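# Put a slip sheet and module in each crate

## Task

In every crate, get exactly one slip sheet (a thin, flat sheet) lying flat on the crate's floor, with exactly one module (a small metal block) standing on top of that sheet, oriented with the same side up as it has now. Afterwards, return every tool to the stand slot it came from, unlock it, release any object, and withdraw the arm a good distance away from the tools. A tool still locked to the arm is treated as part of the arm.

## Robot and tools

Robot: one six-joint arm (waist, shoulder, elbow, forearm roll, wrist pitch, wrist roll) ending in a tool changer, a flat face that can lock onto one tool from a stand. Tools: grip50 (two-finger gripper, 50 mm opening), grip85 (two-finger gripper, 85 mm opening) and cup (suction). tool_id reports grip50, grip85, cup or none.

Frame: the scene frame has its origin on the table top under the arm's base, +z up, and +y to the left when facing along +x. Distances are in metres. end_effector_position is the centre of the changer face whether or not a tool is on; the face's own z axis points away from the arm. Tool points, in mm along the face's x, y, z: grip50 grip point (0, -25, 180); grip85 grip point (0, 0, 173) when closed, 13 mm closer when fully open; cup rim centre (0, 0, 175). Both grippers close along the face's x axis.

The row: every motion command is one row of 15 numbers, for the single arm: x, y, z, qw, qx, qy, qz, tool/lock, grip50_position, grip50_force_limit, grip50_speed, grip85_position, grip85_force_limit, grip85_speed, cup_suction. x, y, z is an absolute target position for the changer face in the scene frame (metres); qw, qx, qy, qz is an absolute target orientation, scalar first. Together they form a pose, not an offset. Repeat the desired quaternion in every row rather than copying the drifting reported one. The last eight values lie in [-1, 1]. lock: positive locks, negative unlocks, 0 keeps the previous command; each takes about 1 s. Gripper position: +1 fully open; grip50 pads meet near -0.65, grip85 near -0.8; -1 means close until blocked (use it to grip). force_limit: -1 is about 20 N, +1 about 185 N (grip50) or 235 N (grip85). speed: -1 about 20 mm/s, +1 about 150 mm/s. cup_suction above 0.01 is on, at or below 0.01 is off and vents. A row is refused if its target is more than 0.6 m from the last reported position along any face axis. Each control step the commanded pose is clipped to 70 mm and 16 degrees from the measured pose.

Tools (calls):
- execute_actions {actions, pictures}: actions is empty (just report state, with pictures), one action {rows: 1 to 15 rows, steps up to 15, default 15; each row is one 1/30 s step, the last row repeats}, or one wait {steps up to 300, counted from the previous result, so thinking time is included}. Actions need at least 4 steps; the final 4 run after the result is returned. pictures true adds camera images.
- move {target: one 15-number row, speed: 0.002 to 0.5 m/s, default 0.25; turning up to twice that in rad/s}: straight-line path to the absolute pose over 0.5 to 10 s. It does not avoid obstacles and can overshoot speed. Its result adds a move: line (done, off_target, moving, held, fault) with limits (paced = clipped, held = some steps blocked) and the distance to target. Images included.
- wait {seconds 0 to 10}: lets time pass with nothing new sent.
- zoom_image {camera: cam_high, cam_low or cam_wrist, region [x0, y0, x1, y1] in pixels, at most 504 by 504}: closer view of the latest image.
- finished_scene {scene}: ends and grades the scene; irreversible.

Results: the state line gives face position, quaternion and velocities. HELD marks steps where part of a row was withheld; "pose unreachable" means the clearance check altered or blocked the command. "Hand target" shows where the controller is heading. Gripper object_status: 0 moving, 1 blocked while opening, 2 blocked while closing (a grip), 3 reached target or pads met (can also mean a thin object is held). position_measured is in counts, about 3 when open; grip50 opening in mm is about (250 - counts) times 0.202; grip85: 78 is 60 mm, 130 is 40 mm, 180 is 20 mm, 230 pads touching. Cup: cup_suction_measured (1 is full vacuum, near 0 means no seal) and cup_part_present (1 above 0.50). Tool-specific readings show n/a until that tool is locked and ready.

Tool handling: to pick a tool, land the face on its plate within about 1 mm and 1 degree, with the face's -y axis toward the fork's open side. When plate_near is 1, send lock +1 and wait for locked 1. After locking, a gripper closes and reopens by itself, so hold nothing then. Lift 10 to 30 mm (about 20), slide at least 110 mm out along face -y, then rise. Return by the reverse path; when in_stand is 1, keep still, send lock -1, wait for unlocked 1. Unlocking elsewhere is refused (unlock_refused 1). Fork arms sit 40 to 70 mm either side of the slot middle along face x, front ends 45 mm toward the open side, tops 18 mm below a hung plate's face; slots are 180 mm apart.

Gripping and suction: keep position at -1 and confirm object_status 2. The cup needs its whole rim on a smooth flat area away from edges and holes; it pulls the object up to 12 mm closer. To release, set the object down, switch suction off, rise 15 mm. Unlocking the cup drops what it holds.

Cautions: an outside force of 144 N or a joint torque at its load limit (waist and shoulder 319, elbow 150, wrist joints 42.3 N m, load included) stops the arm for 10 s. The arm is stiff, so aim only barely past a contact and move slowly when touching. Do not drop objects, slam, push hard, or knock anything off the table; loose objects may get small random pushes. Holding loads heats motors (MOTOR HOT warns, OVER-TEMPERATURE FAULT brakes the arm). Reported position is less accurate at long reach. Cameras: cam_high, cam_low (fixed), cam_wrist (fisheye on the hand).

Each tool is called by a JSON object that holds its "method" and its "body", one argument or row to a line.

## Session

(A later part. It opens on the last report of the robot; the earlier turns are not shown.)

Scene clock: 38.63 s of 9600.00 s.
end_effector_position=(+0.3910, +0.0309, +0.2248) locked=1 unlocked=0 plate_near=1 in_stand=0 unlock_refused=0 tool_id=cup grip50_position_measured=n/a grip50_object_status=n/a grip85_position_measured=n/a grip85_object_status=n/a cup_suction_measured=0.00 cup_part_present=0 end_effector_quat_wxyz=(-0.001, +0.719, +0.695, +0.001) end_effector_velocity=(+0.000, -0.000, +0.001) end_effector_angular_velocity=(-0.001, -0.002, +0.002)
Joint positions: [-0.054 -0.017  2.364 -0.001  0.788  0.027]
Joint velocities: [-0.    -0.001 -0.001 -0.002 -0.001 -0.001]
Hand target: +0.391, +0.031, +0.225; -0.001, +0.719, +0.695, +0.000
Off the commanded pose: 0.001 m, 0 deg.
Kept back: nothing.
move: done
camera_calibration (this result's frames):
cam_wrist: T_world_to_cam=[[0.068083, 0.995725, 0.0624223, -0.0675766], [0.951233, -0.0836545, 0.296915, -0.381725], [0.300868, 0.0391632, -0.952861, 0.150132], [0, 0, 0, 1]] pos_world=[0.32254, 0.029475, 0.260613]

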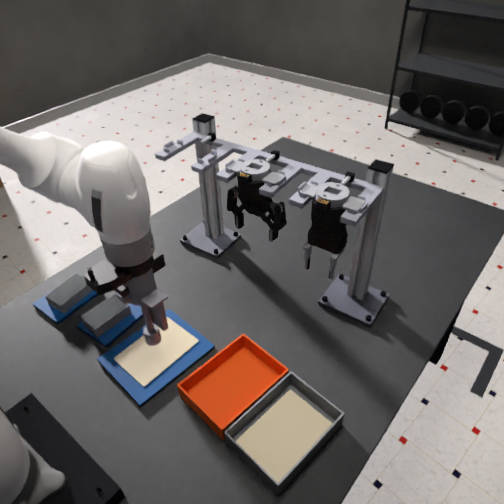

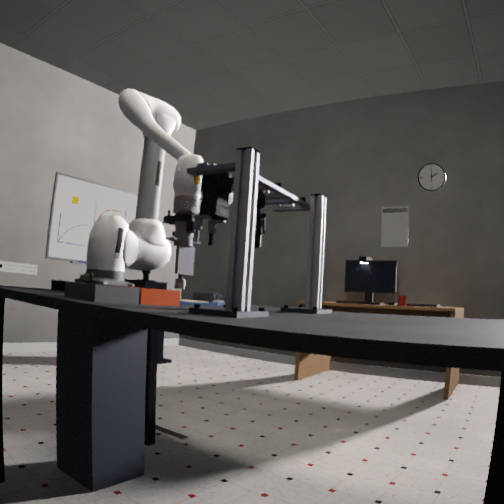

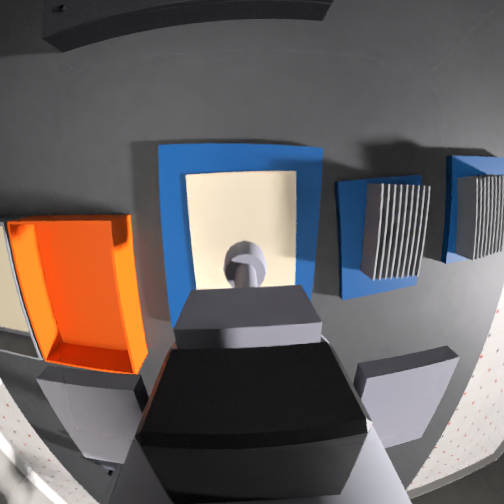

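{"method": "move", "body": {
  "target": [0.3908, 0.0299, 0.194, 0, 0.71934, 0.69466, 0, 0, 1, 0, 0, 1, -0.3, -0.3, 1],
  "speed": 0.1
}}

{"method": "move", "body": {
  "target": [0.3908, 0.0299, 0.1885, 0, 0.71934, 0.69466, 0, 0, 1, 0, 0, 1, -0.3, -0.3, 1],
  "speed": 0.015
}}

Scene clock: 39.57 s of 9600.00 s.
end_effector_position=(+0.3909, +0.0299, +0.1940) locked=1 unlocked=0 plate_near=1 in_stand=0 unlock_refused=0 tool_id=cup grip50_position_measured=n/a grip50_object_status=n/a grip85_position_measured=n/a grip85_object_status=n/a cup_suction_measured=0.00 cup_part_present=0 end_effector_quat_wxyz=(+0.000, +0.719, +0.695, -0.000) end_effector_velocity=(-0.000, +0.000, +0.001) end_effector_angular_velocity=(-0.000, -0.002, -0.000)
Joint positions: [-0.056  0.035  2.391 -0.003  0.709  0.027]
Joint velocities: [ 0.    -0.002  0.    -0.     0.     0.001]
Hand target: +0.391, +0.030, +0.194; +0.000, +0.719, +0.695, -0.000
Off the commanded pose: 0.000 m, 0 deg.
Kept back: nothing.
move: done
camera_calibration (this result's frames):
cam_wrist: T_world_to_cam=[[0.068061, 0.995823, 0.0608609, -0.0643087], [0.951216, -0.0831701, 0.297103, -0.372574], [0.300924, 0.0376707, -0.952904, 0.120867], [0, 0, 0, 1]] pos_world=[0.322403, 0.0284999, 0.229782]

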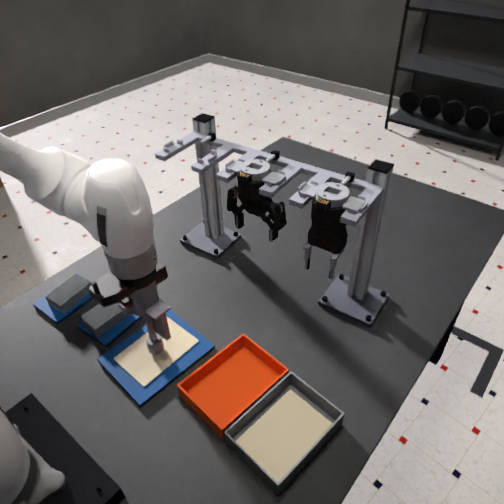

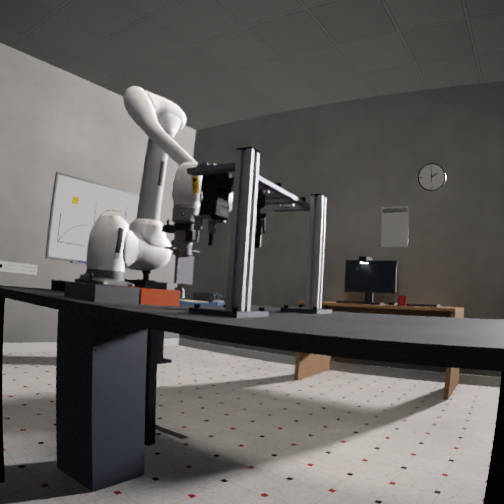

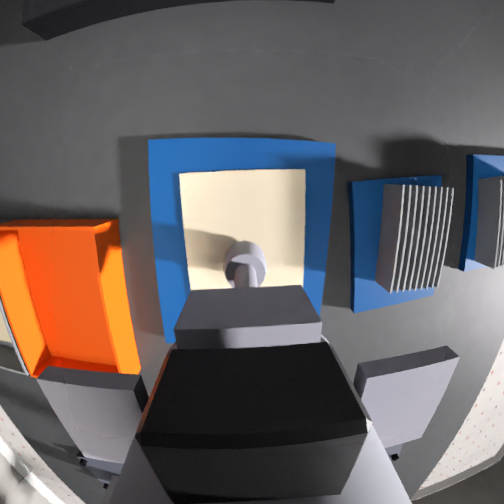

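Scene clock: 40.27 s of 9600.00 s.
end_effector_position=(+0.3908, +0.0299, +0.1885) locked=1 unlocked=0 plate_near=1 in_stand=0 unlock_refused=0 tool_id=cup grip50_position_measured=n/a grip50_object_status=n/a grip85_position_measured=n/a grip85_object_status=n/a cup_suction_measured=0.79 cup_part_present=1 end_effector_quat_wxyz=(+0.000, +0.719, +0.695, -0.000) end_effector_velocity=(-0.000, +0.000, -0.001) end_effector_angular_velocity=(+0.002, +0.003, -0.003)
Joint positions: [-0.056  0.045  2.396 -0.003  0.694  0.027]
Joint velocities: [-0.     0.003  0.     0.002 -0.     0.   ]
Hand target: +0.391, +0.030, +0.188; +0.000, +0.719, +0.695, -0.000
Off the commanded pose: 0.000 m, 0 deg.
Kept back: nothing.
move: done
camera_calibration (this result's frames):
cam_wrist: T_world_to_cam=[[0.0679656, 0.995828, 0.0608915, -0.0639405], [0.95124, -0.0830861, 0.29705, -0.370867], [0.30087, 0.0377333, -0.952918, 0.115688], [0, 0, 0, 1]] pos_world=[0.322322, 0.0284946, 0.224301]

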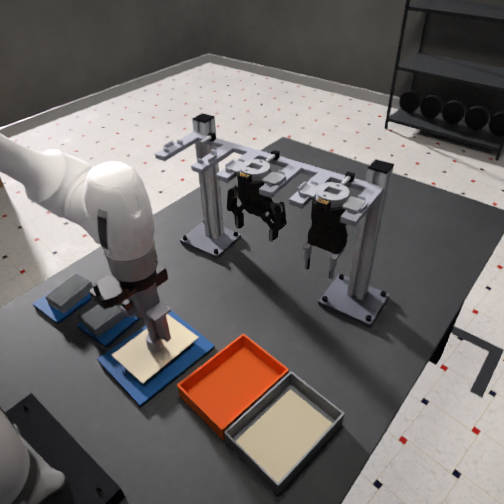

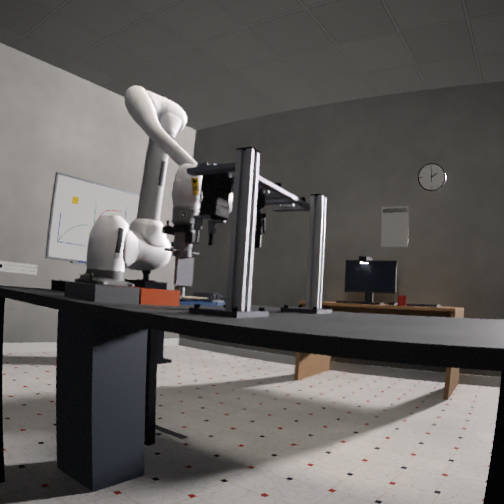

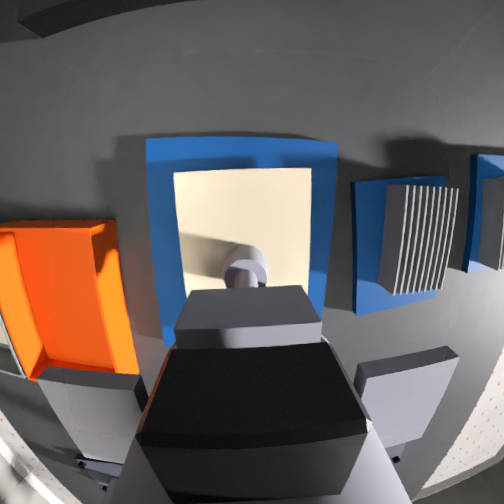

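{"method": "move", "body": {
  "target": [0.3908, 0.0299, 0.230, 0, 0.71934, 0.69466, 0, 0, 1, 0, 0, 1, -0.3, -0.3, 1],
  "speed": 0.1
}}

{"method": "move", "body": {
  "target": [0.4288, -0.1703, 0.228, 0, 0.74431, 0.66783, 0, 0, 1, 0, 0, 1, -0.3, -0.3, 1],
  "speed": 0.25
}}

{"method": "zoom_image", "body": {
  "camera": "cam_wrist",
  "region": [130, 130, 370, 340]
}}

Scene clock: 41.23 s of 9600.00 s.
end_effector_position=(+0.3907, +0.0299, +0.2300) locked=1 unlocked=0 plate_near=1 in_stand=0 unlock_refused=0 tool_id=cup grip50_position_measured=n/a grip50_object_status=n/a grip85_position_measured=n/a grip85_object_status=n/a cup_suction_measured=0.94 cup_part_present=1 end_effector_quat_wxyz=(-0.000, +0.719, +0.695, +0.000) end_effector_velocity=(+0.000, +0.000, -0.000) end_effector_angular_velocity=(+0.000, +0.000, +0.003)
Joint positions: [-0.056 -0.026  2.36  -0.003  0.802  0.027]
Joint velocities: [ 0.     0.    -0.     0.     0.    -0.003]
Hand target: +0.391, +0.030, +0.230; -0.000, +0.719, +0.695, +0.000
Off the commanded pose: 0.000 m, 0 deg.
Kept back: nothing.
move: done
camera_calibration (this result's frames):
cam_wrist: T_world_to_cam=[[0.0679483, 0.995819, 0.061059, -0.0665174], [0.951265, -0.0831166, 0.296963, -0.383052], [0.300796, 0.0379052, -0.952935, 0.155342], [0, 0, 0, 1]] pos_world=[0.322178, 0.028513, 0.265845]

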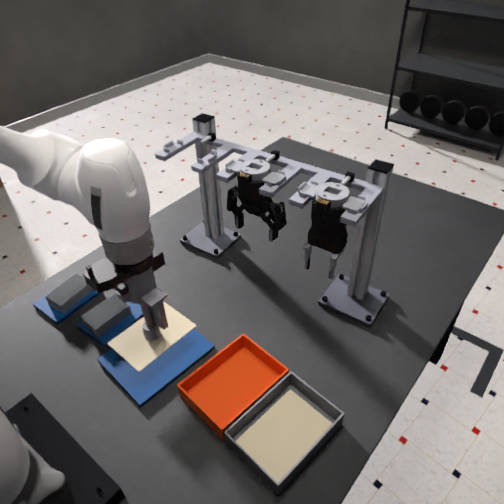

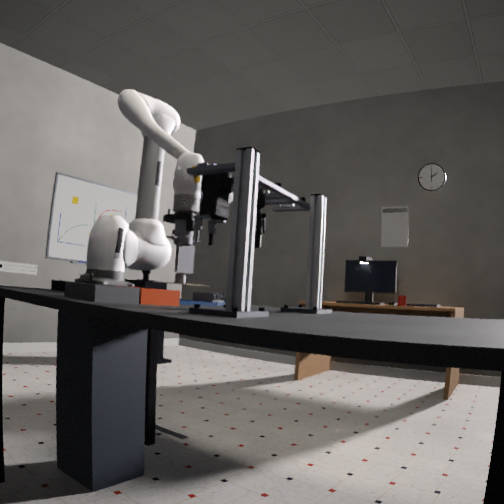

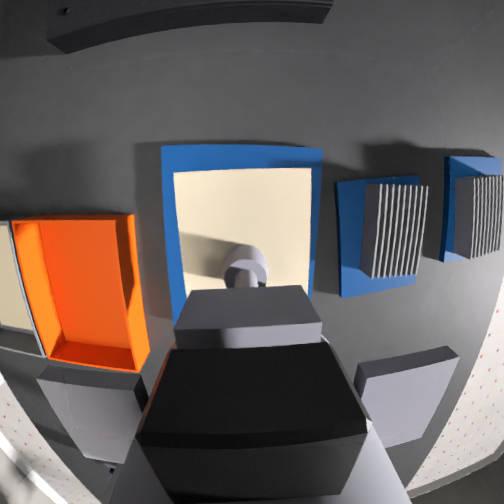

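Scene clock: 42.43 s of 9600.00 s.
end_effector_position=(+0.4287, -0.1706, +0.2281) locked=1 unlocked=0 plate_near=1 in_stand=0 unlock_refused=0 tool_id=cup grip50_position_measured=n/a grip50_object_status=n/a grip85_position_measured=n/a grip85_object_status=n/a cup_suction_measured=0.94 cup_part_present=1 end_effector_quat_wxyz=(+0.000, +0.744, +0.668, -0.000) end_effector_velocity=(+0.000, +0.000, +0.000) end_effector_angular_velocity=(-0.000, -0.001, +0.000)
Joint positions: [-0.5    0.085  2.247  0.     0.803 -0.346]
Joint velocities: [ 0.001  0.    -0.     0.    -0.     0.   ]
Hand target: +0.429, -0.171, +0.228; +0.000, +0.744, +0.668, -0.000
Off the commanded pose: 0.000 m, 0 deg.
Kept back: nothing.
move: done
camera_calibration (this result's frames):
cam_wrist: T_world_to_cam=[[0.140727, 0.988227, 0.0600289, 0.098426], [0.942544, -0.152284, 0.297356, -0.443456], [0.302996, 0.0147339, -0.952878, 0.144767], [0, 0, 0, 1]] pos_world=[0.360262, -0.166932, 0.263901]

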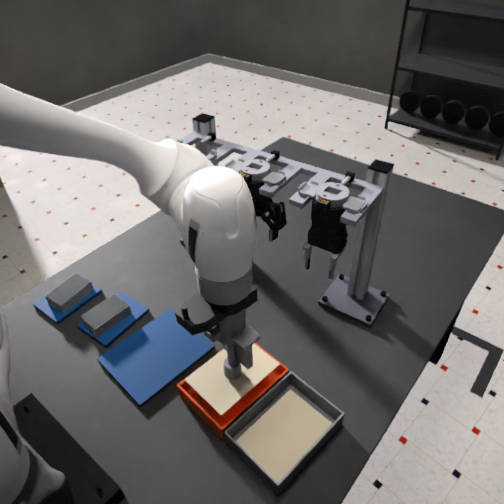

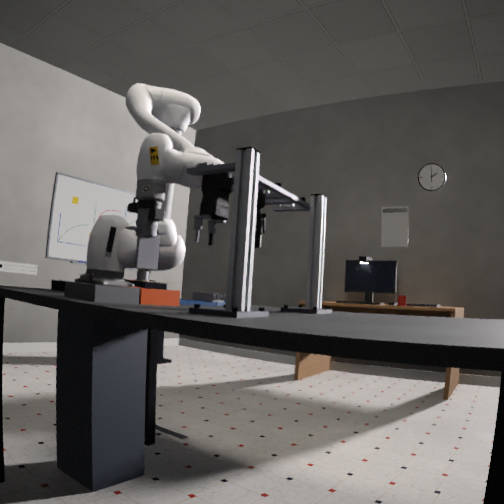

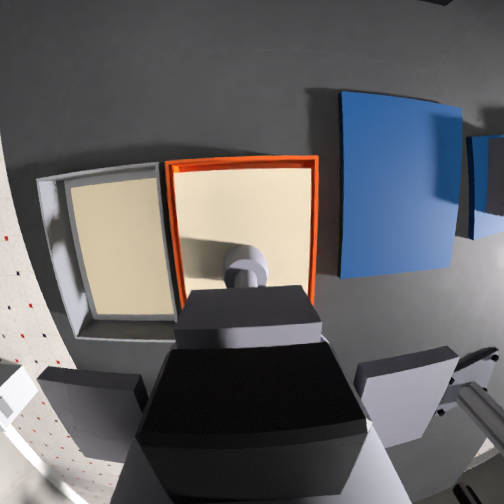

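Region (130, 130, 370, 340) of cam_wrist's 504x504 image, scaled by 2.100, with more detail than that image has; it fills the top 441 rows of this view, and the rest is white.

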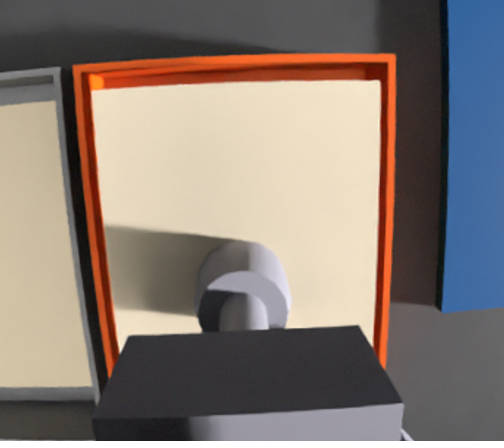

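{"method": "move", "body": {
  "target": [0.4287, -0.1708, 0.176, 0, 0.74431, 0.66783, 0, 0, 1, 0, 0, 1, -0.3, -0.3, 1],
  "speed": 0.08
}}

{"method": "move", "body": {
  "target": [0.4287, -0.1708, 0.1712, 0, 0.74431, 0.66783, 0, 0, 1, 0, 0, 1, -0.3, -0.3, 1],
  "speed": 0.015
}}

{"method": "execute_actions", "body": {
  "actions": [
    {"rows": [[0.4287, -0.1708, 0.1712, 0, 0.74431, 0.66783, 0, 0, 1, 0, 0, 1, -0.3, -0.3, -1]], "steps": 10}
  ]
}}

{"method": "move", "body": {
  "target": [0.4287, -0.1708, 0.235, 0, 0.74431, 0.66783, 0, 0, 1, 0, 0, 1, -0.3, -0.3, -1],
  "speed": 0.1
}}

Scene clock: 43.60 s of 9600.00 s.
end_effector_position=(+0.4288, -0.1709, +0.1760) locked=1 unlocked=0 plate_near=1 in_stand=0 unlock_refused=0 tool_id=cup grip50_position_measured=n/a grip50_object_status=n/a grip85_position_measured=n/a grip85_object_status=n/a cup_suction_measured=0.94 cup_part_present=1 end_effector_quat_wxyz=(+0.000, +0.744, +0.668, -0.000) end_effector_velocity=(+0.000, +0.000, +0.000) end_effector_angular_velocity=(-0.001, -0.001, +0.003)
Joint positions: [-0.501  0.166  2.286  0.001  0.683 -0.347]
Joint velocities: [ 0.    -0.001  0.    -0.001 -0.001 -0.001]
Hand target: +0.429, -0.171, +0.176; +0.000, +0.744, +0.668, -0.000
Off the commanded pose: 0.000 m, 0 deg.
Kept back: nothing.
move: done
camera_calibration (this result's frames):
cam_wrist: T_world_to_cam=[[0.140878, 0.988157, 0.0608237, 0.101618], [0.942576, -0.152664, 0.297059, -0.428149], [0.302827, 0.0154819, -0.95292, 0.0952379], [0, 0, 0, 1]] pos_world=[0.360407, -0.167252, 0.211759]

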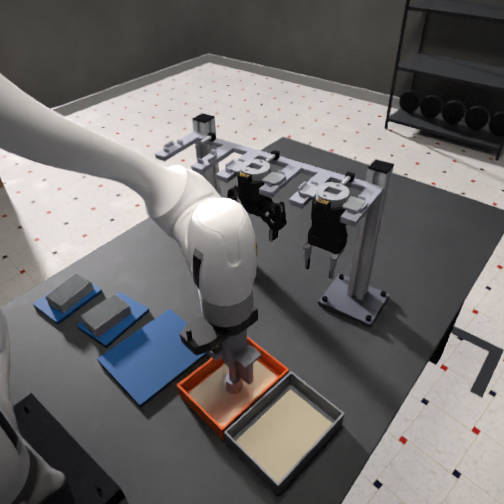

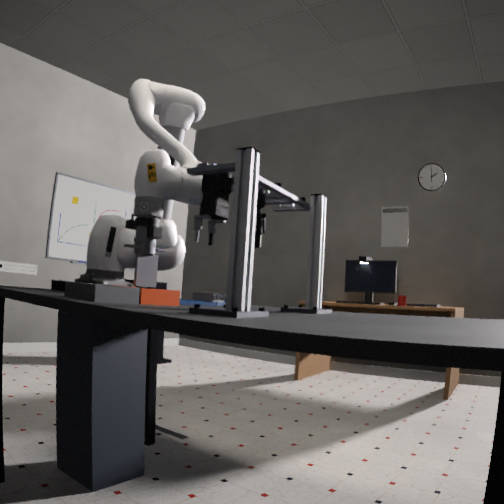

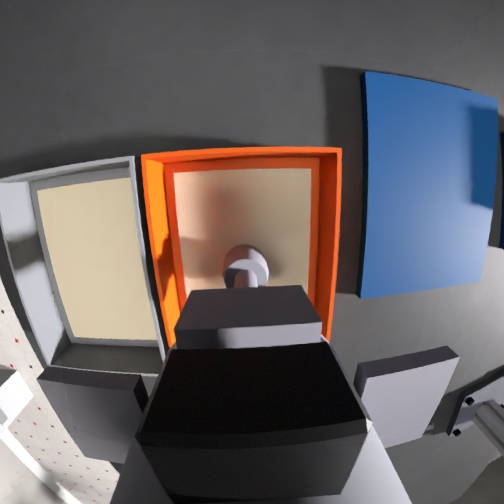

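Scene clock: 44.30 s of 9600.00 s.
end_effector_position=(+0.4287, -0.1708, +0.1712) locked=1 unlocked=0 plate_near=1 in_stand=0 unlock_refused=0 tool_id=cup grip50_position_measured=n/a grip50_object_status=n/a grip85_position_measured=n/a grip85_object_status=n/a cup_suction_measured=0.94 cup_part_present=1 end_effector_quat_wxyz=(+0.000, +0.744, +0.668, -0.000) end_effector_velocity=(+0.000, +0.000, -0.000) end_effector_angular_velocity=(+0.001, +0.000, -0.002)
Joint positions: [-0.501  0.174  2.289  0.002  0.672 -0.348]
Joint velocities: [ 0.     0.001 -0.     0.001 -0.     0.002]
Hand target: +0.429, -0.171, +0.171; +0.000, +0.744, +0.668, -0.000
Off the commanded pose: 0.000 m, 0 deg.
Kept back: nothing.
move: done
camera_calibration (this result's frames):
cam_wrist: T_world_to_cam=[[0.140782, 0.988164, 0.0609245, 0.10188], [0.942591, -0.152603, 0.297043, -0.426613], [0.302825, 0.0156086, -0.952918, 0.0907604], [0, 0, 0, 1]] pos_world=[0.360294, -0.167193, 0.207003]

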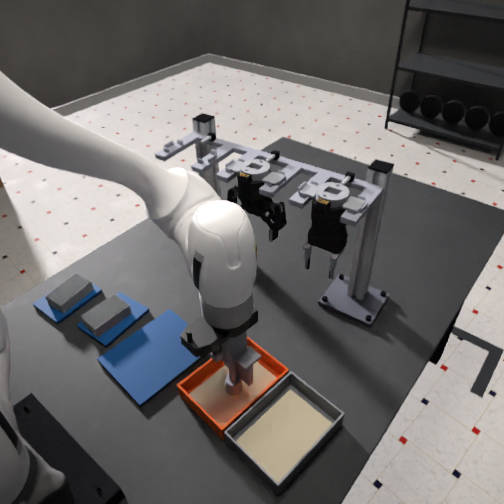

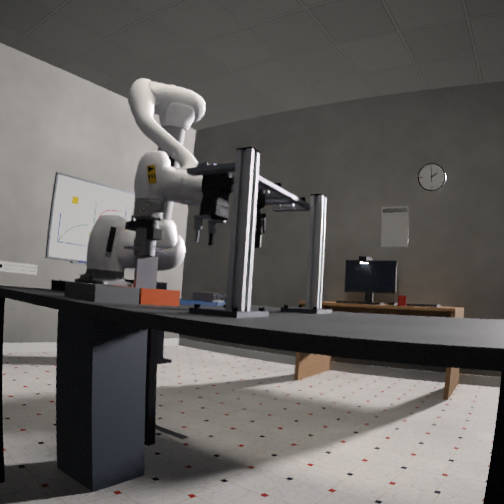

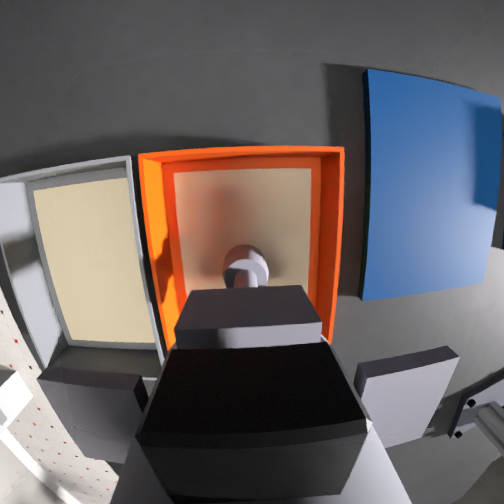

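Scene clock: 44.50 s of 9600.00 s.
end_effector_position=(+0.4287, -0.1708, +0.1712) locked=1 unlocked=0 plate_near=1 in_stand=0 unlock_refused=0 tool_id=cup grip50_position_measured=n/a grip50_object_status=n/a grip85_position_measured=n/a grip85_object_status=n/a cup_suction_measured=0.00 cup_part_present=0 end_effector_quat_wxyz=(-0.000, +0.744, +0.668, -0.000) end_effector_velocity=(-0.000, -0.000, -0.001) end_effector_angular_velocity=(+0.001, +0.001, +0.001)
Joint positions: [-0.501  0.174  2.289  0.002  0.672 -0.348]
Joint velocities: [-0.     0.001 -0.     0.    -0.    -0.002]
Steps of this call (steps 1 to 6: the first 6 steps of this action). Readings (end_effector_position | what the end effector reports):
1: (+0.4287, -0.1708, +0.1712) | locked=1 unlocked=0 plate_near=1 in_stand=0 unlock_refused=0 tool_id=cup grip50_position_measured=n/a grip50_object_status=n/a grip85_position_measured=n/a grip85_object_status=n/a cup_suction_measured=0.80 cup_part_present=1
2: (+0.4287, -0.1708, +0.1712) | locked=1 unlocked=0 plate_near=1 in_stand=0 unlock_refused=0 tool_id=cup grip50_position_measured=n/a grip50_object_status=n/a grip85_position_measured=n/a grip85_object_status=n/a cup_suction_measured=0.45 cup_part_present=1
4: (+0.4287, -0.1708, +0.1712) | locked=1 unlocked=0 plate_near=1 in_stand=0 unlock_refused=0 tool_id=cup grip50_position_measured=n/a grip50_object_status=n/a grip85_position_measured=n/a grip85_object_status=n/a cup_suction_measured=0.04 cup_part_present=0
6: the state above

Scene clock: 45.67 s of 9600.00 s.
end_effector_position=(+0.4285, -0.1707, +0.2351) locked=1 unlocked=0 plate_near=1 in_stand=0 unlock_refused=0 tool_id=cup grip50_position_measured=n/a grip50_object_status=n/a grip85_position_measured=n/a grip85_object_status=n/a cup_suction_measured=0.00 cup_part_present=0 end_effector_quat_wxyz=(-0.000, +0.744, +0.668, +0.000) end_effector_velocity=(+0.000, +0.000, -0.000) end_effector_angular_velocity=(-0.000, +0.000, -0.000)
Joint positions: [-0.501  0.075  2.241  0.002  0.819 -0.348]
Joint velocities: [ 0.001  0.    -0.    -0.001  0.     0.002]
Hand target: +0.429, -0.171, +0.235; -0.000, +0.744, +0.668, +0.000
Off your previous action's commanded pose: 0.000 m, 0 deg at its last step (step 4 of this call).
Off the commanded pose: 0.000 m, 0 deg.
Kept back: nothing.
move: done
camera_calibration (this result's frames):
cam_wrist: T_world_to_cam=[[0.140639, 0.988173, 0.0611184, 0.0978959], [0.942609, -0.152525, 0.297027, -0.445402], [0.302836, 0.0158372, -0.952911, 0.151693], [0, 0, 0, 1]] pos_world=[0.360134, -0.167076, 0.270863]

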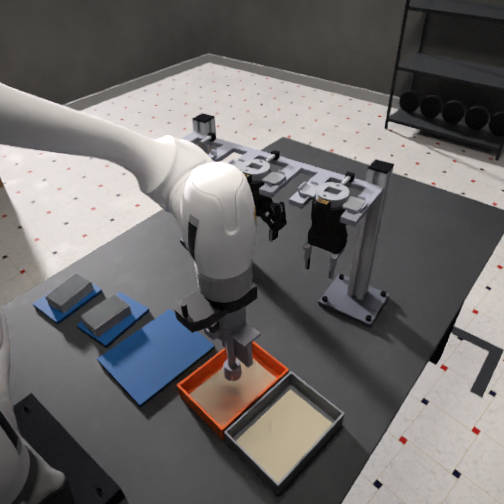

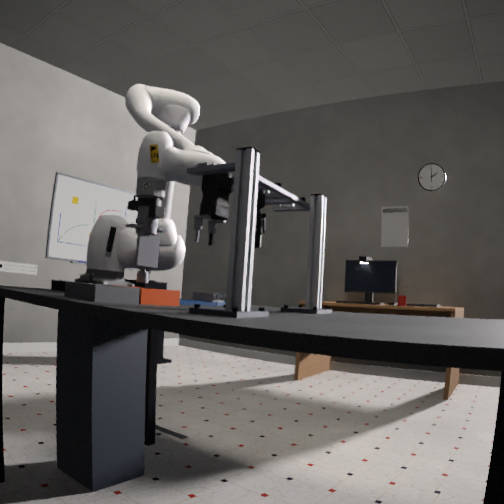

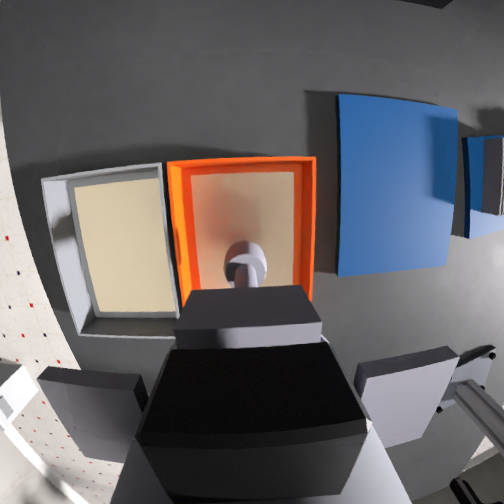

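{"method": "move", "body": {
  "target": [0.5517, 0.1498, 0.3834, 0, 0.67688, 0.7361, 0, 0, 1, 0, 0, 1, -0.3, -0.3, -1],
  "speed": 0.35
}}

{"method": "move", "body": {
  "target": [0.6763, 0.1603, 0.3834, 0, 0.67688, 0.7361, 0, 0, 1, 0, 0, 1, -0.3, -0.3, -1],
  "speed": 0.12
}}

{"method": "move", "body": {
  "target": [0.6763, 0.1603, 0.3642, 0, 0.67688, 0.7361, 0, 0, 1, 0, 0, 1, -0.3, -0.3, -1],
  "speed": 0.02
}}

Scene clock: 47.40 s of 9600.00 s.
end_effector_position=(+0.5513, +0.1501, +0.3837) locked=1 unlocked=0 plate_near=1 in_stand=0 unlock_refused=0 tool_id=cup grip50_position_measured=n/a grip50_object_status=n/a grip85_position_measured=n/a grip85_object_status=n/a cup_suction_measured=0.00 cup_part_present=0 end_effector_quat_wxyz=(-0.001, +0.677, +0.736, +0.000) end_effector_velocity=(+0.001, +0.000, -0.000) end_effector_angular_velocity=(+0.001, +0.000, +0.000)
Joint positions: [ 0.162  0.093  1.901 -0.002  1.142  0.125]
Joint velocities: [-0.     0.001 -0.001  0.001 -0.    -0.001]
Hand target: +0.551, +0.150, +0.384; -0.001, +0.677, +0.736, +0.000
Off the commanded pose: 0.001 m, 0 deg.
Kept back: nothing.
move: done
camera_calibration (this result's frames):
cam_wrist: T_world_to_cam=[[-0.0507185, 0.996758, 0.0624519, -0.14172], [0.954538, 0.0299882, 0.296576, -0.590162], [0.293742, 0.0746547, -0.952965, 0.247248], [0, 0, 0, 1]] pos_world=[0.483518, 0.1405, 0.419497]

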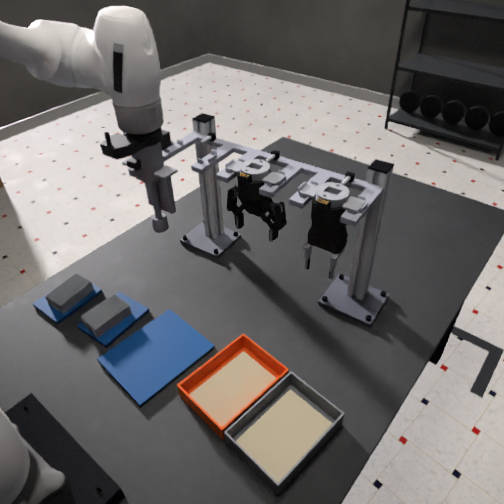

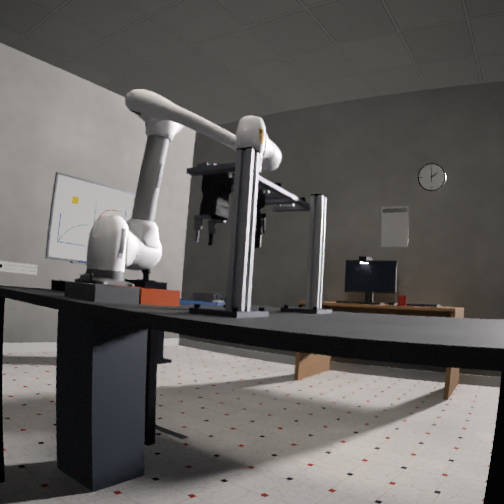

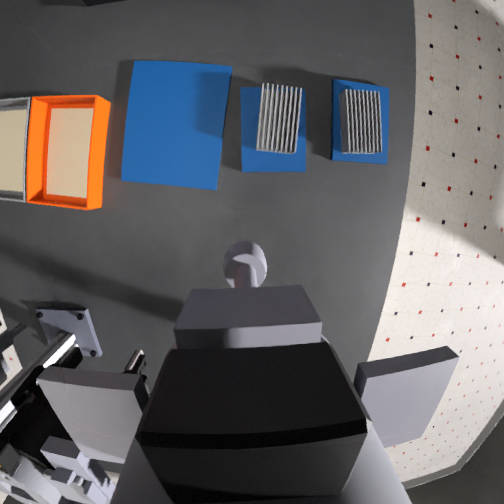

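Scene clock: 48.73 s of 9600.00 s.
end_effector_position=(+0.6763, +0.1602, +0.3836) locked=1 unlocked=0 plate_near=1 in_stand=0 unlock_refused=0 tool_id=cup grip50_position_measured=n/a grip50_object_status=n/a grip85_position_measured=n/a grip85_object_status=n/a cup_suction_measured=0.00 cup_part_present=0 end_effector_quat_wxyz=(+0.000, +0.677, +0.736, -0.000) end_effector_velocity=(-0.000, -0.000, +0.001) end_effector_angular_velocity=(-0.000, -0.001, +0.001)
Joint positions: [ 0.139  0.281  1.669 -0.003  1.185  0.103]
Joint velocities: [-0.    -0.001 -0.    -0.     0.    -0.002]
Hand target: +0.676, +0.160, +0.384; +0.000, +0.677, +0.736, +0.000
Off the commanded pose: 0.000 m, 0 deg.
Kept back: nothing.
move: done
camera_calibration (this result's frames):
cam_wrist: T_world_to_cam=[[-0.0504222, 0.996869, 0.060904, -0.145104], [0.954381, 0.0301237, 0.297067, -0.709778], [0.294303, 0.0731044, -0.952912, 0.20958], [0, 0, 0, 1]] pos_world=[0.608402, 0.150709, 0.419401]

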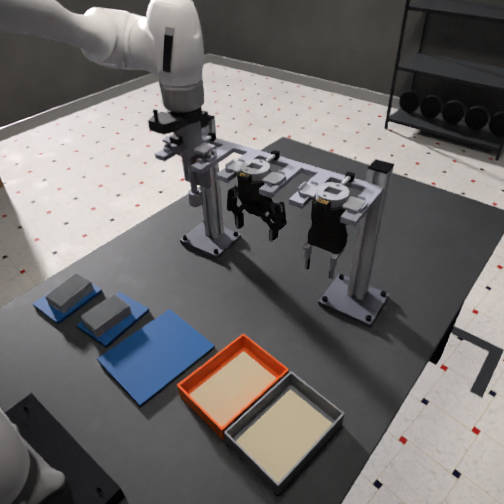

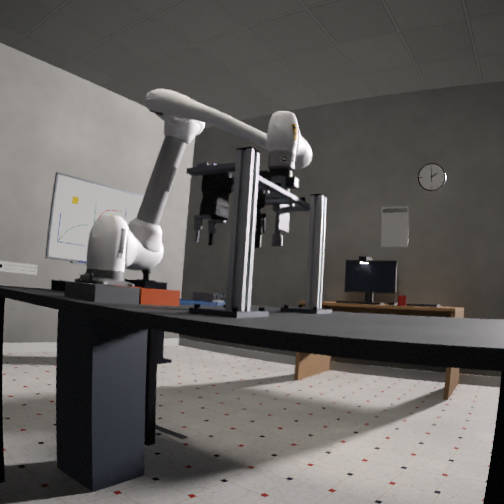

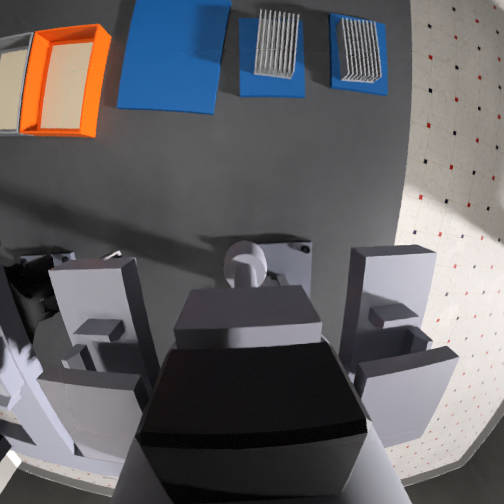

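Scene clock: 49.93 s of 9600.00 s.
end_effector_position=(+0.6764, +0.1603, +0.3642) locked=1 unlocked=0 plate_near=1 in_stand=1 unlock_refused=0 tool_id=cup grip50_position_measured=n/a grip50_object_status=n/a grip85_position_measured=n/a grip85_object_status=n/a cup_suction_measured=0.00 cup_part_present=0 end_effector_quat_wxyz=(+0.000, +0.677, +0.736, +0.000) end_effector_velocity=(+0.000, -0.001, -0.001) end_effector_angular_velocity=(-0.001, +0.001, +0.000)
Joint positions: [ 0.139  0.293  1.69  -0.003  1.152  0.103]
Joint velocities: [-0.001  0.001  0.    -0.001 -0.    -0.001]
Hand target: +0.676, +0.160, +0.364; +0.000, +0.677, +0.736, -0.000
Off the commanded pose: 0.000 m, 0 deg.
Kept back: nothing.
move: done
camera_calibration (this result's frames):
cam_wrist: T_world_to_cam=[[-0.0503798, 0.996873, 0.060878, -0.144017], [0.954366, 0.0300867, 0.297121, -0.704161], [0.29436, 0.0730687, -0.952897, 0.191027], [0, 0, 0, 1]] pos_world=[0.608541, 0.150795, 0.400017]

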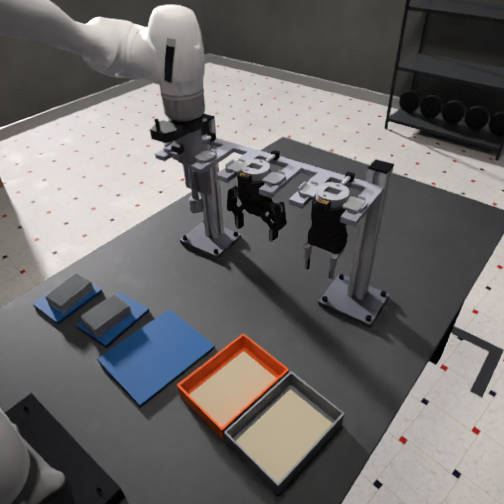

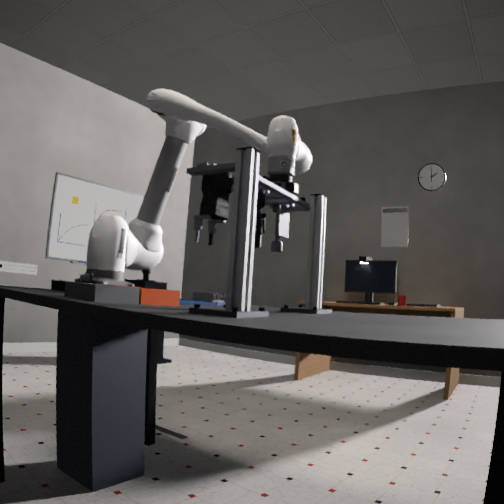

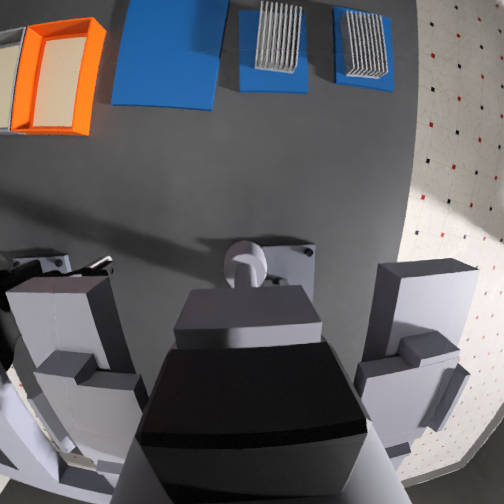

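{"method": "execute_actions", "body": {
  "actions": [
    {"rows": [[0.6764, 0.1603, 0.3640, 0, 0.67688, 0.7361, 0, 0, 1, 0, 0, 1, -0.3, -0.3, -1], [0.6764, 0.1603, 0.3638, 0, 0.67688, 0.7361, 0, 0, 1, 0, 0, 1, -0.3, -0.3, -1], [0.6764, 0.1603, 0.3636, 0, 0.67688, 0.7361, 0, 0, 1, 0, 0, 1, -0.3, -0.3, -1], [0.6764, 0.1603, 0.3635, 0, 0.67688, 0.7361, 0, 0, 1, 0, 0, 1, -0.3, -0.3, -1], [0.6764, 0.1603, 0.3635, 0, 0.67688, 0.7361, 0, 0, 1, 0, 0, 1, -0.3, -0.3, -1], [0.6764, 0.1603, 0.3635, 0, 0.67688, 0.7361, 0, 0, 1, 0, 0, 1, -0.3, -0.3, -1], [0.6764, 0.1603, 0.3635, 0, 0.67688, 0.7361, 0, 0, 1, 0, 0, 1, -0.3, -0.3, -1], [0.6764, 0.1603, 0.3635, 0, 0.67688, 0.7361, 0, -1, 1, 0, 0, 1, -0.3, -0.3, -1]], "steps": 15}
  ]
}}

{"method": "execute_actions", "body": {
  "actions": [
    {"steps": 30}
  ]
}}

Scene clock: 50.53 s of 9600.00 s.
end_effector_position=(+0.6764, +0.1603, +0.3634) locked=1 unlocked=0 plate_near=1 in_stand=1 unlock_refused=0 tool_id=cup grip50_position_measured=n/a grip50_object_status=n/a grip85_position_measured=n/a grip85_object_status=n/a cup_suction_measured=0.00 cup_part_present=0 end_effector_quat_wxyz=(-0.000, +0.677, +0.736, -0.000) end_effector_velocity=(-0.000, -0.000, +0.001) end_effector_angular_velocity=(+0.000, -0.001, -0.001)
Joint positions: [ 0.139  0.294  1.691 -0.003  1.151  0.103]
Joint velocities: [-0.    -0.002  0.     0.     0.     0.001]
Steps of this call (steps 1 to 7: nothing new was sent; steps 8 to 18: the first 11 steps of this action). Readings (end_effector_position | what the end effector reports):
8: (+0.6764, +0.1603, +0.3642) | locked=1 unlocked=0 plate_near=1 in_stand=1 unlock_refused=0 tool_id=cup grip50_position_measured=n/a grip50_object_status=n/a grip85_position_measured=n/a grip85_object_status=n/a cup_suction_measured=0.00 cup_part_present=0
9: (+0.6764, +0.1603, +0.3640) | locked=1 unlocked=0 plate_near=1 in_stand=1 unlock_refused=0 tool_id=cup grip50_position_measured=n/a grip50_object_status=n/a grip85_position_measured=n/a grip85_object_status=n/a cup_suction_measured=0.00 cup_part_present=0
11: (+0.6764, +0.1603, +0.3636) | locked=1 unlocked=0 plate_near=1 in_stand=1 unlock_refused=0 tool_id=cup grip50_position_measured=n/a grip50_object_status=n/a grip85_position_measured=n/a grip85_object_status=n/a cup_suction_measured=0.00 cup_part_present=0
15: (+0.6764, +0.1603, +0.3634) | locked=1 unlocked=0 plate_near=1 in_stand=1 unlock_refused=0 tool_id=cup grip50_position_measured=n/a grip50_object_status=n/a grip85_position_measured=n/a grip85_object_status=n/a cup_suction_measured=0.00 cup_part_present=0
18: the state above

Scene clock: 51.53 s of 9600.00 s.
end_effector_position=(+0.6764, +0.1603, +0.3635) locked=0 unlocked=1 plate_near=1 in_stand=1 unlock_refused=0 tool_id=none grip50_position_measured=n/a grip50_object_status=n/a grip85_position_measured=n/a grip85_object_status=n/a cup_suction_measured=n/a cup_part_present=n/a end_effector_quat_wxyz=(-0.000, +0.677, +0.736, -0.000) end_effector_velocity=(-0.000, -0.000, +0.001) end_effector_angular_velocity=(-0.001, -0.002, +0.000)
Joint positions: [ 0.139  0.294  1.691 -0.003  1.151  0.103]
Joint velocities: [ 0.    -0.001  0.    -0.001 -0.     0.   ]
Hand target: +0.676, +0.160, +0.363; +0.000, +0.677, +0.736, -0.000
Off the commanded pose: 0.000 m, 0 deg.
Kept back: nothing.
Steps of this call (steps 1 to 4: the last 4 steps of your previous action; steps 5 to 30: nothing new was sent). Readings (end_effector_position | what the end effector reports):
1: (+0.6764, +0.1603, +0.3634) | locked=0 unlocked=0 plate_near=1 in_stand=1 unlock_refused=0 tool_id=none grip50_position_measured=n/a grip50_object_status=n/a grip85_position_measured=n/a grip85_object_status=n/a cup_suction_measured=n/a cup_part_present=n/a
2: (+0.6763, +0.1603, +0.3634) | locked=0 unlocked=0 plate_near=1 in_stand=1 unlock_refused=0 tool_id=none grip50_position_measured=n/a grip50_object_status=n/a grip85_position_measured=n/a grip85_object_status=n/a cup_suction_measured=n/a cup_part_present=n/a
4: (+0.6763, +0.1603, +0.3633) | locked=0 unlocked=0 plate_near=1 in_stand=1 unlock_refused=0 tool_id=none grip50_position_measured=n/a grip50_object_status=n/a grip85_position_measured=n/a grip85_object_status=n/a cup_suction_measured=n/a cup_part_present=n/a
8: (+0.6763, +0.1603, +0.3633) | locked=0 unlocked=0 plate_near=1 in_stand=1 unlock_refused=0 tool_id=none grip50_position_measured=n/a grip50_object_status=n/a grip85_position_measured=n/a grip85_object_status=n/a cup_suction_measured=n/a cup_part_present=n/a
30: the state above

{"method": "move", "body": {
  "target": [0.6764, 0.1603, 0.400, 0, 0.67688, 0.7361, 0, 0, 1, 0, 0, 1, -0.3, -0.3, -1],
  "speed": 0.06
}}

{"method": "zoom_image", "body": {
  "camera": "cam_wrist",
  "region": [180, 230, 320, 360]
}}

{"method": "move", "body": {
  "target": [0.6936, -0.0191, 0.400, 0, 0.67688, 0.7361, 0, 0, 1, 0, 0, 1, -0.3, -0.3, -1],
  "speed": 0.2
}}

{"method": "zoom_image", "body": {
  "camera": "cam_wrist",
  "region": [180, 230, 320, 360]
}}

Scene clock: 52.63 s of 9600.00 s.
end_effector_position=(+0.6763, +0.1603, +0.4000) locked=0 unlocked=1 plate_near=0 in_stand=0 unlock_refused=0 tool_id=none grip50_position_measured=n/a grip50_object_status=n/a grip85_position_measured=n/a grip85_object_status=n/a cup_suction_measured=n/a cup_part_present=n/a end_effector_quat_wxyz=(-0.000, +0.677, +0.736, +0.000) end_effector_velocity=(+0.000, -0.000, -0.000) end_effector_angular_velocity=(-0.002, +0.000, +0.000)
Joint positions: [ 0.14   0.271  1.651 -0.003  1.214  0.103]
Joint velocities: [-0.     0.    -0.    -0.002  0.001  0.   ]
Hand target: +0.676, +0.160, +0.400; -0.000, +0.677, +0.736, +0.000
Off the commanded pose: 0.000 m, 0 deg.
Kept back: nothing.
move: done
camera_calibration (this result's frames):
cam_wrist: T_world_to_cam=[[-0.0504473, 0.996862, 0.0610046, -0.146205], [0.954392, 0.0301206, 0.297033, -0.714686], [0.294264, 0.0732068, -0.952916, 0.225231], [0, 0, 0, 1]] pos_world=[0.608438, 0.150785, 0.435832]

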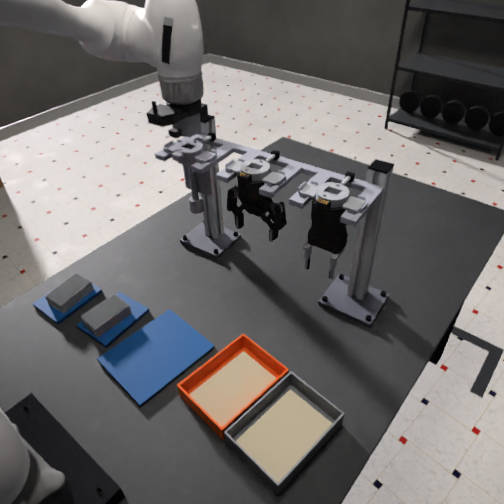

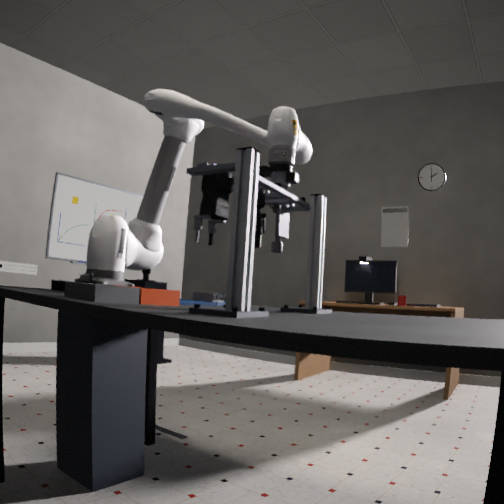

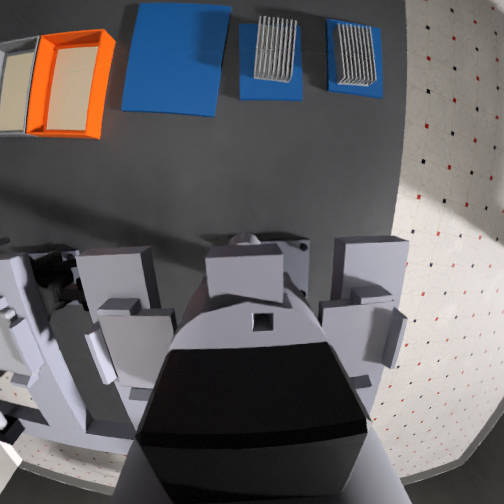

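Region (180, 230, 320, 360) of cam_wrist's 504x504 image, scaled by 3.600, with more detail than that image has; it fills the top 468 rows of this view, and the rest is white.

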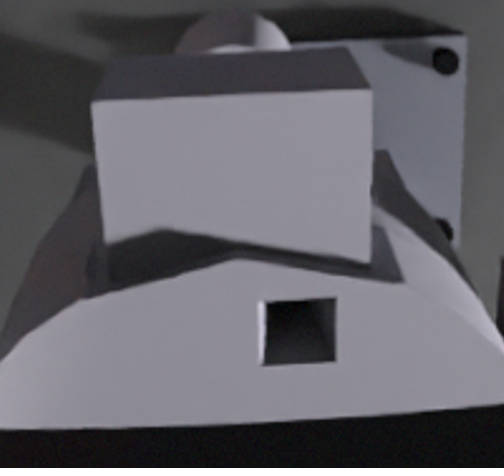

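Scene clock: 53.87 s of 9600.00 s.
end_effector_position=(+0.6936, -0.0191, +0.4000) locked=0 unlocked=1 plate_near=0 in_stand=0 unlock_refused=0 tool_id=none grip50_position_measured=n/a grip50_object_status=n/a grip85_position_measured=n/a grip85_object_status=n/a cup_suction_measured=n/a cup_part_present=n/a end_effector_quat_wxyz=(+0.000, +0.677, +0.736, -0.000) end_effector_velocity=(-0.000, -0.000, +0.001) end_effector_angular_velocity=(-0.000, -0.001, -0.000)
Joint positions: [-0.122  0.268  1.653 -0.002  1.213 -0.159]
Joint velocities: [ 0.    -0.001 -0.    -0.    -0.     0.   ]
Hand target: +0.694, -0.019, +0.400; +0.000, +0.677, +0.736, -0.000
Off the commanded pose: 0.000 m, 0 deg.
Kept back: nothing.
move: done
camera_calibration (this result's frames):
cam_wrist: T_world_to_cam=[[-0.0504045, 0.996898, 0.0604399, 0.0337112], [0.954284, 0.0302209, 0.29737, -0.725826], [0.294621, 0.0726656, -0.952847, 0.232985], [0, 0, 0, 1]] pos_world=[0.625701, -0.0286015, 0.435801]

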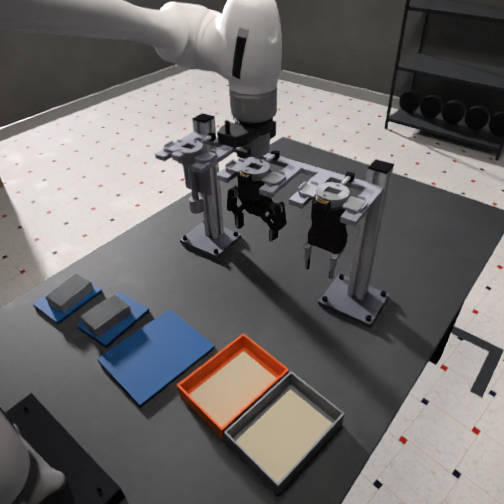

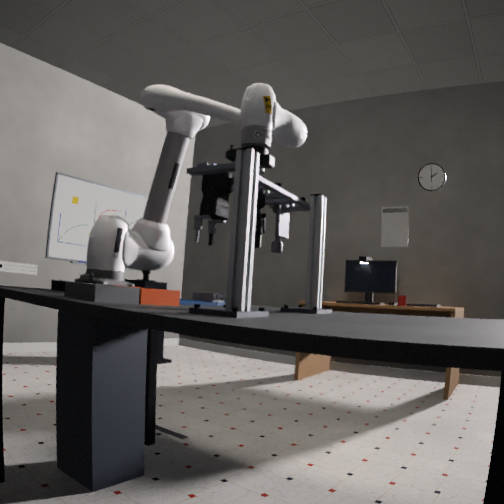

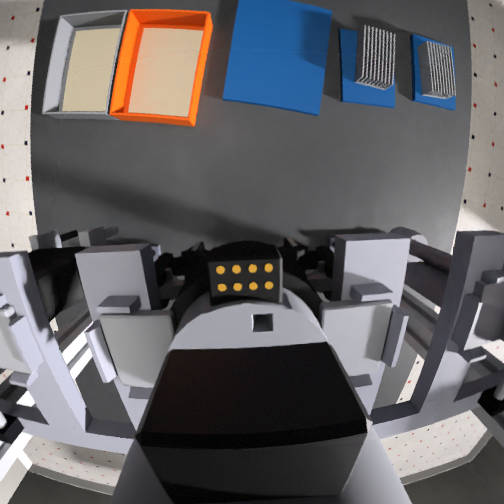

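Region (180, 230, 320, 360) of cam_wrist's 504x504 image, scaled by 3.600, with more detail than that image has; it fills the top 468 rows of this view, and the rest is white.

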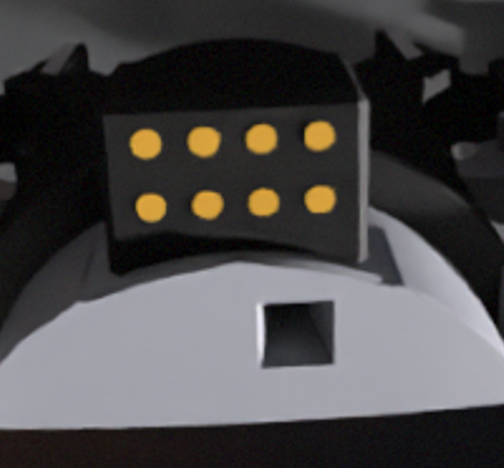

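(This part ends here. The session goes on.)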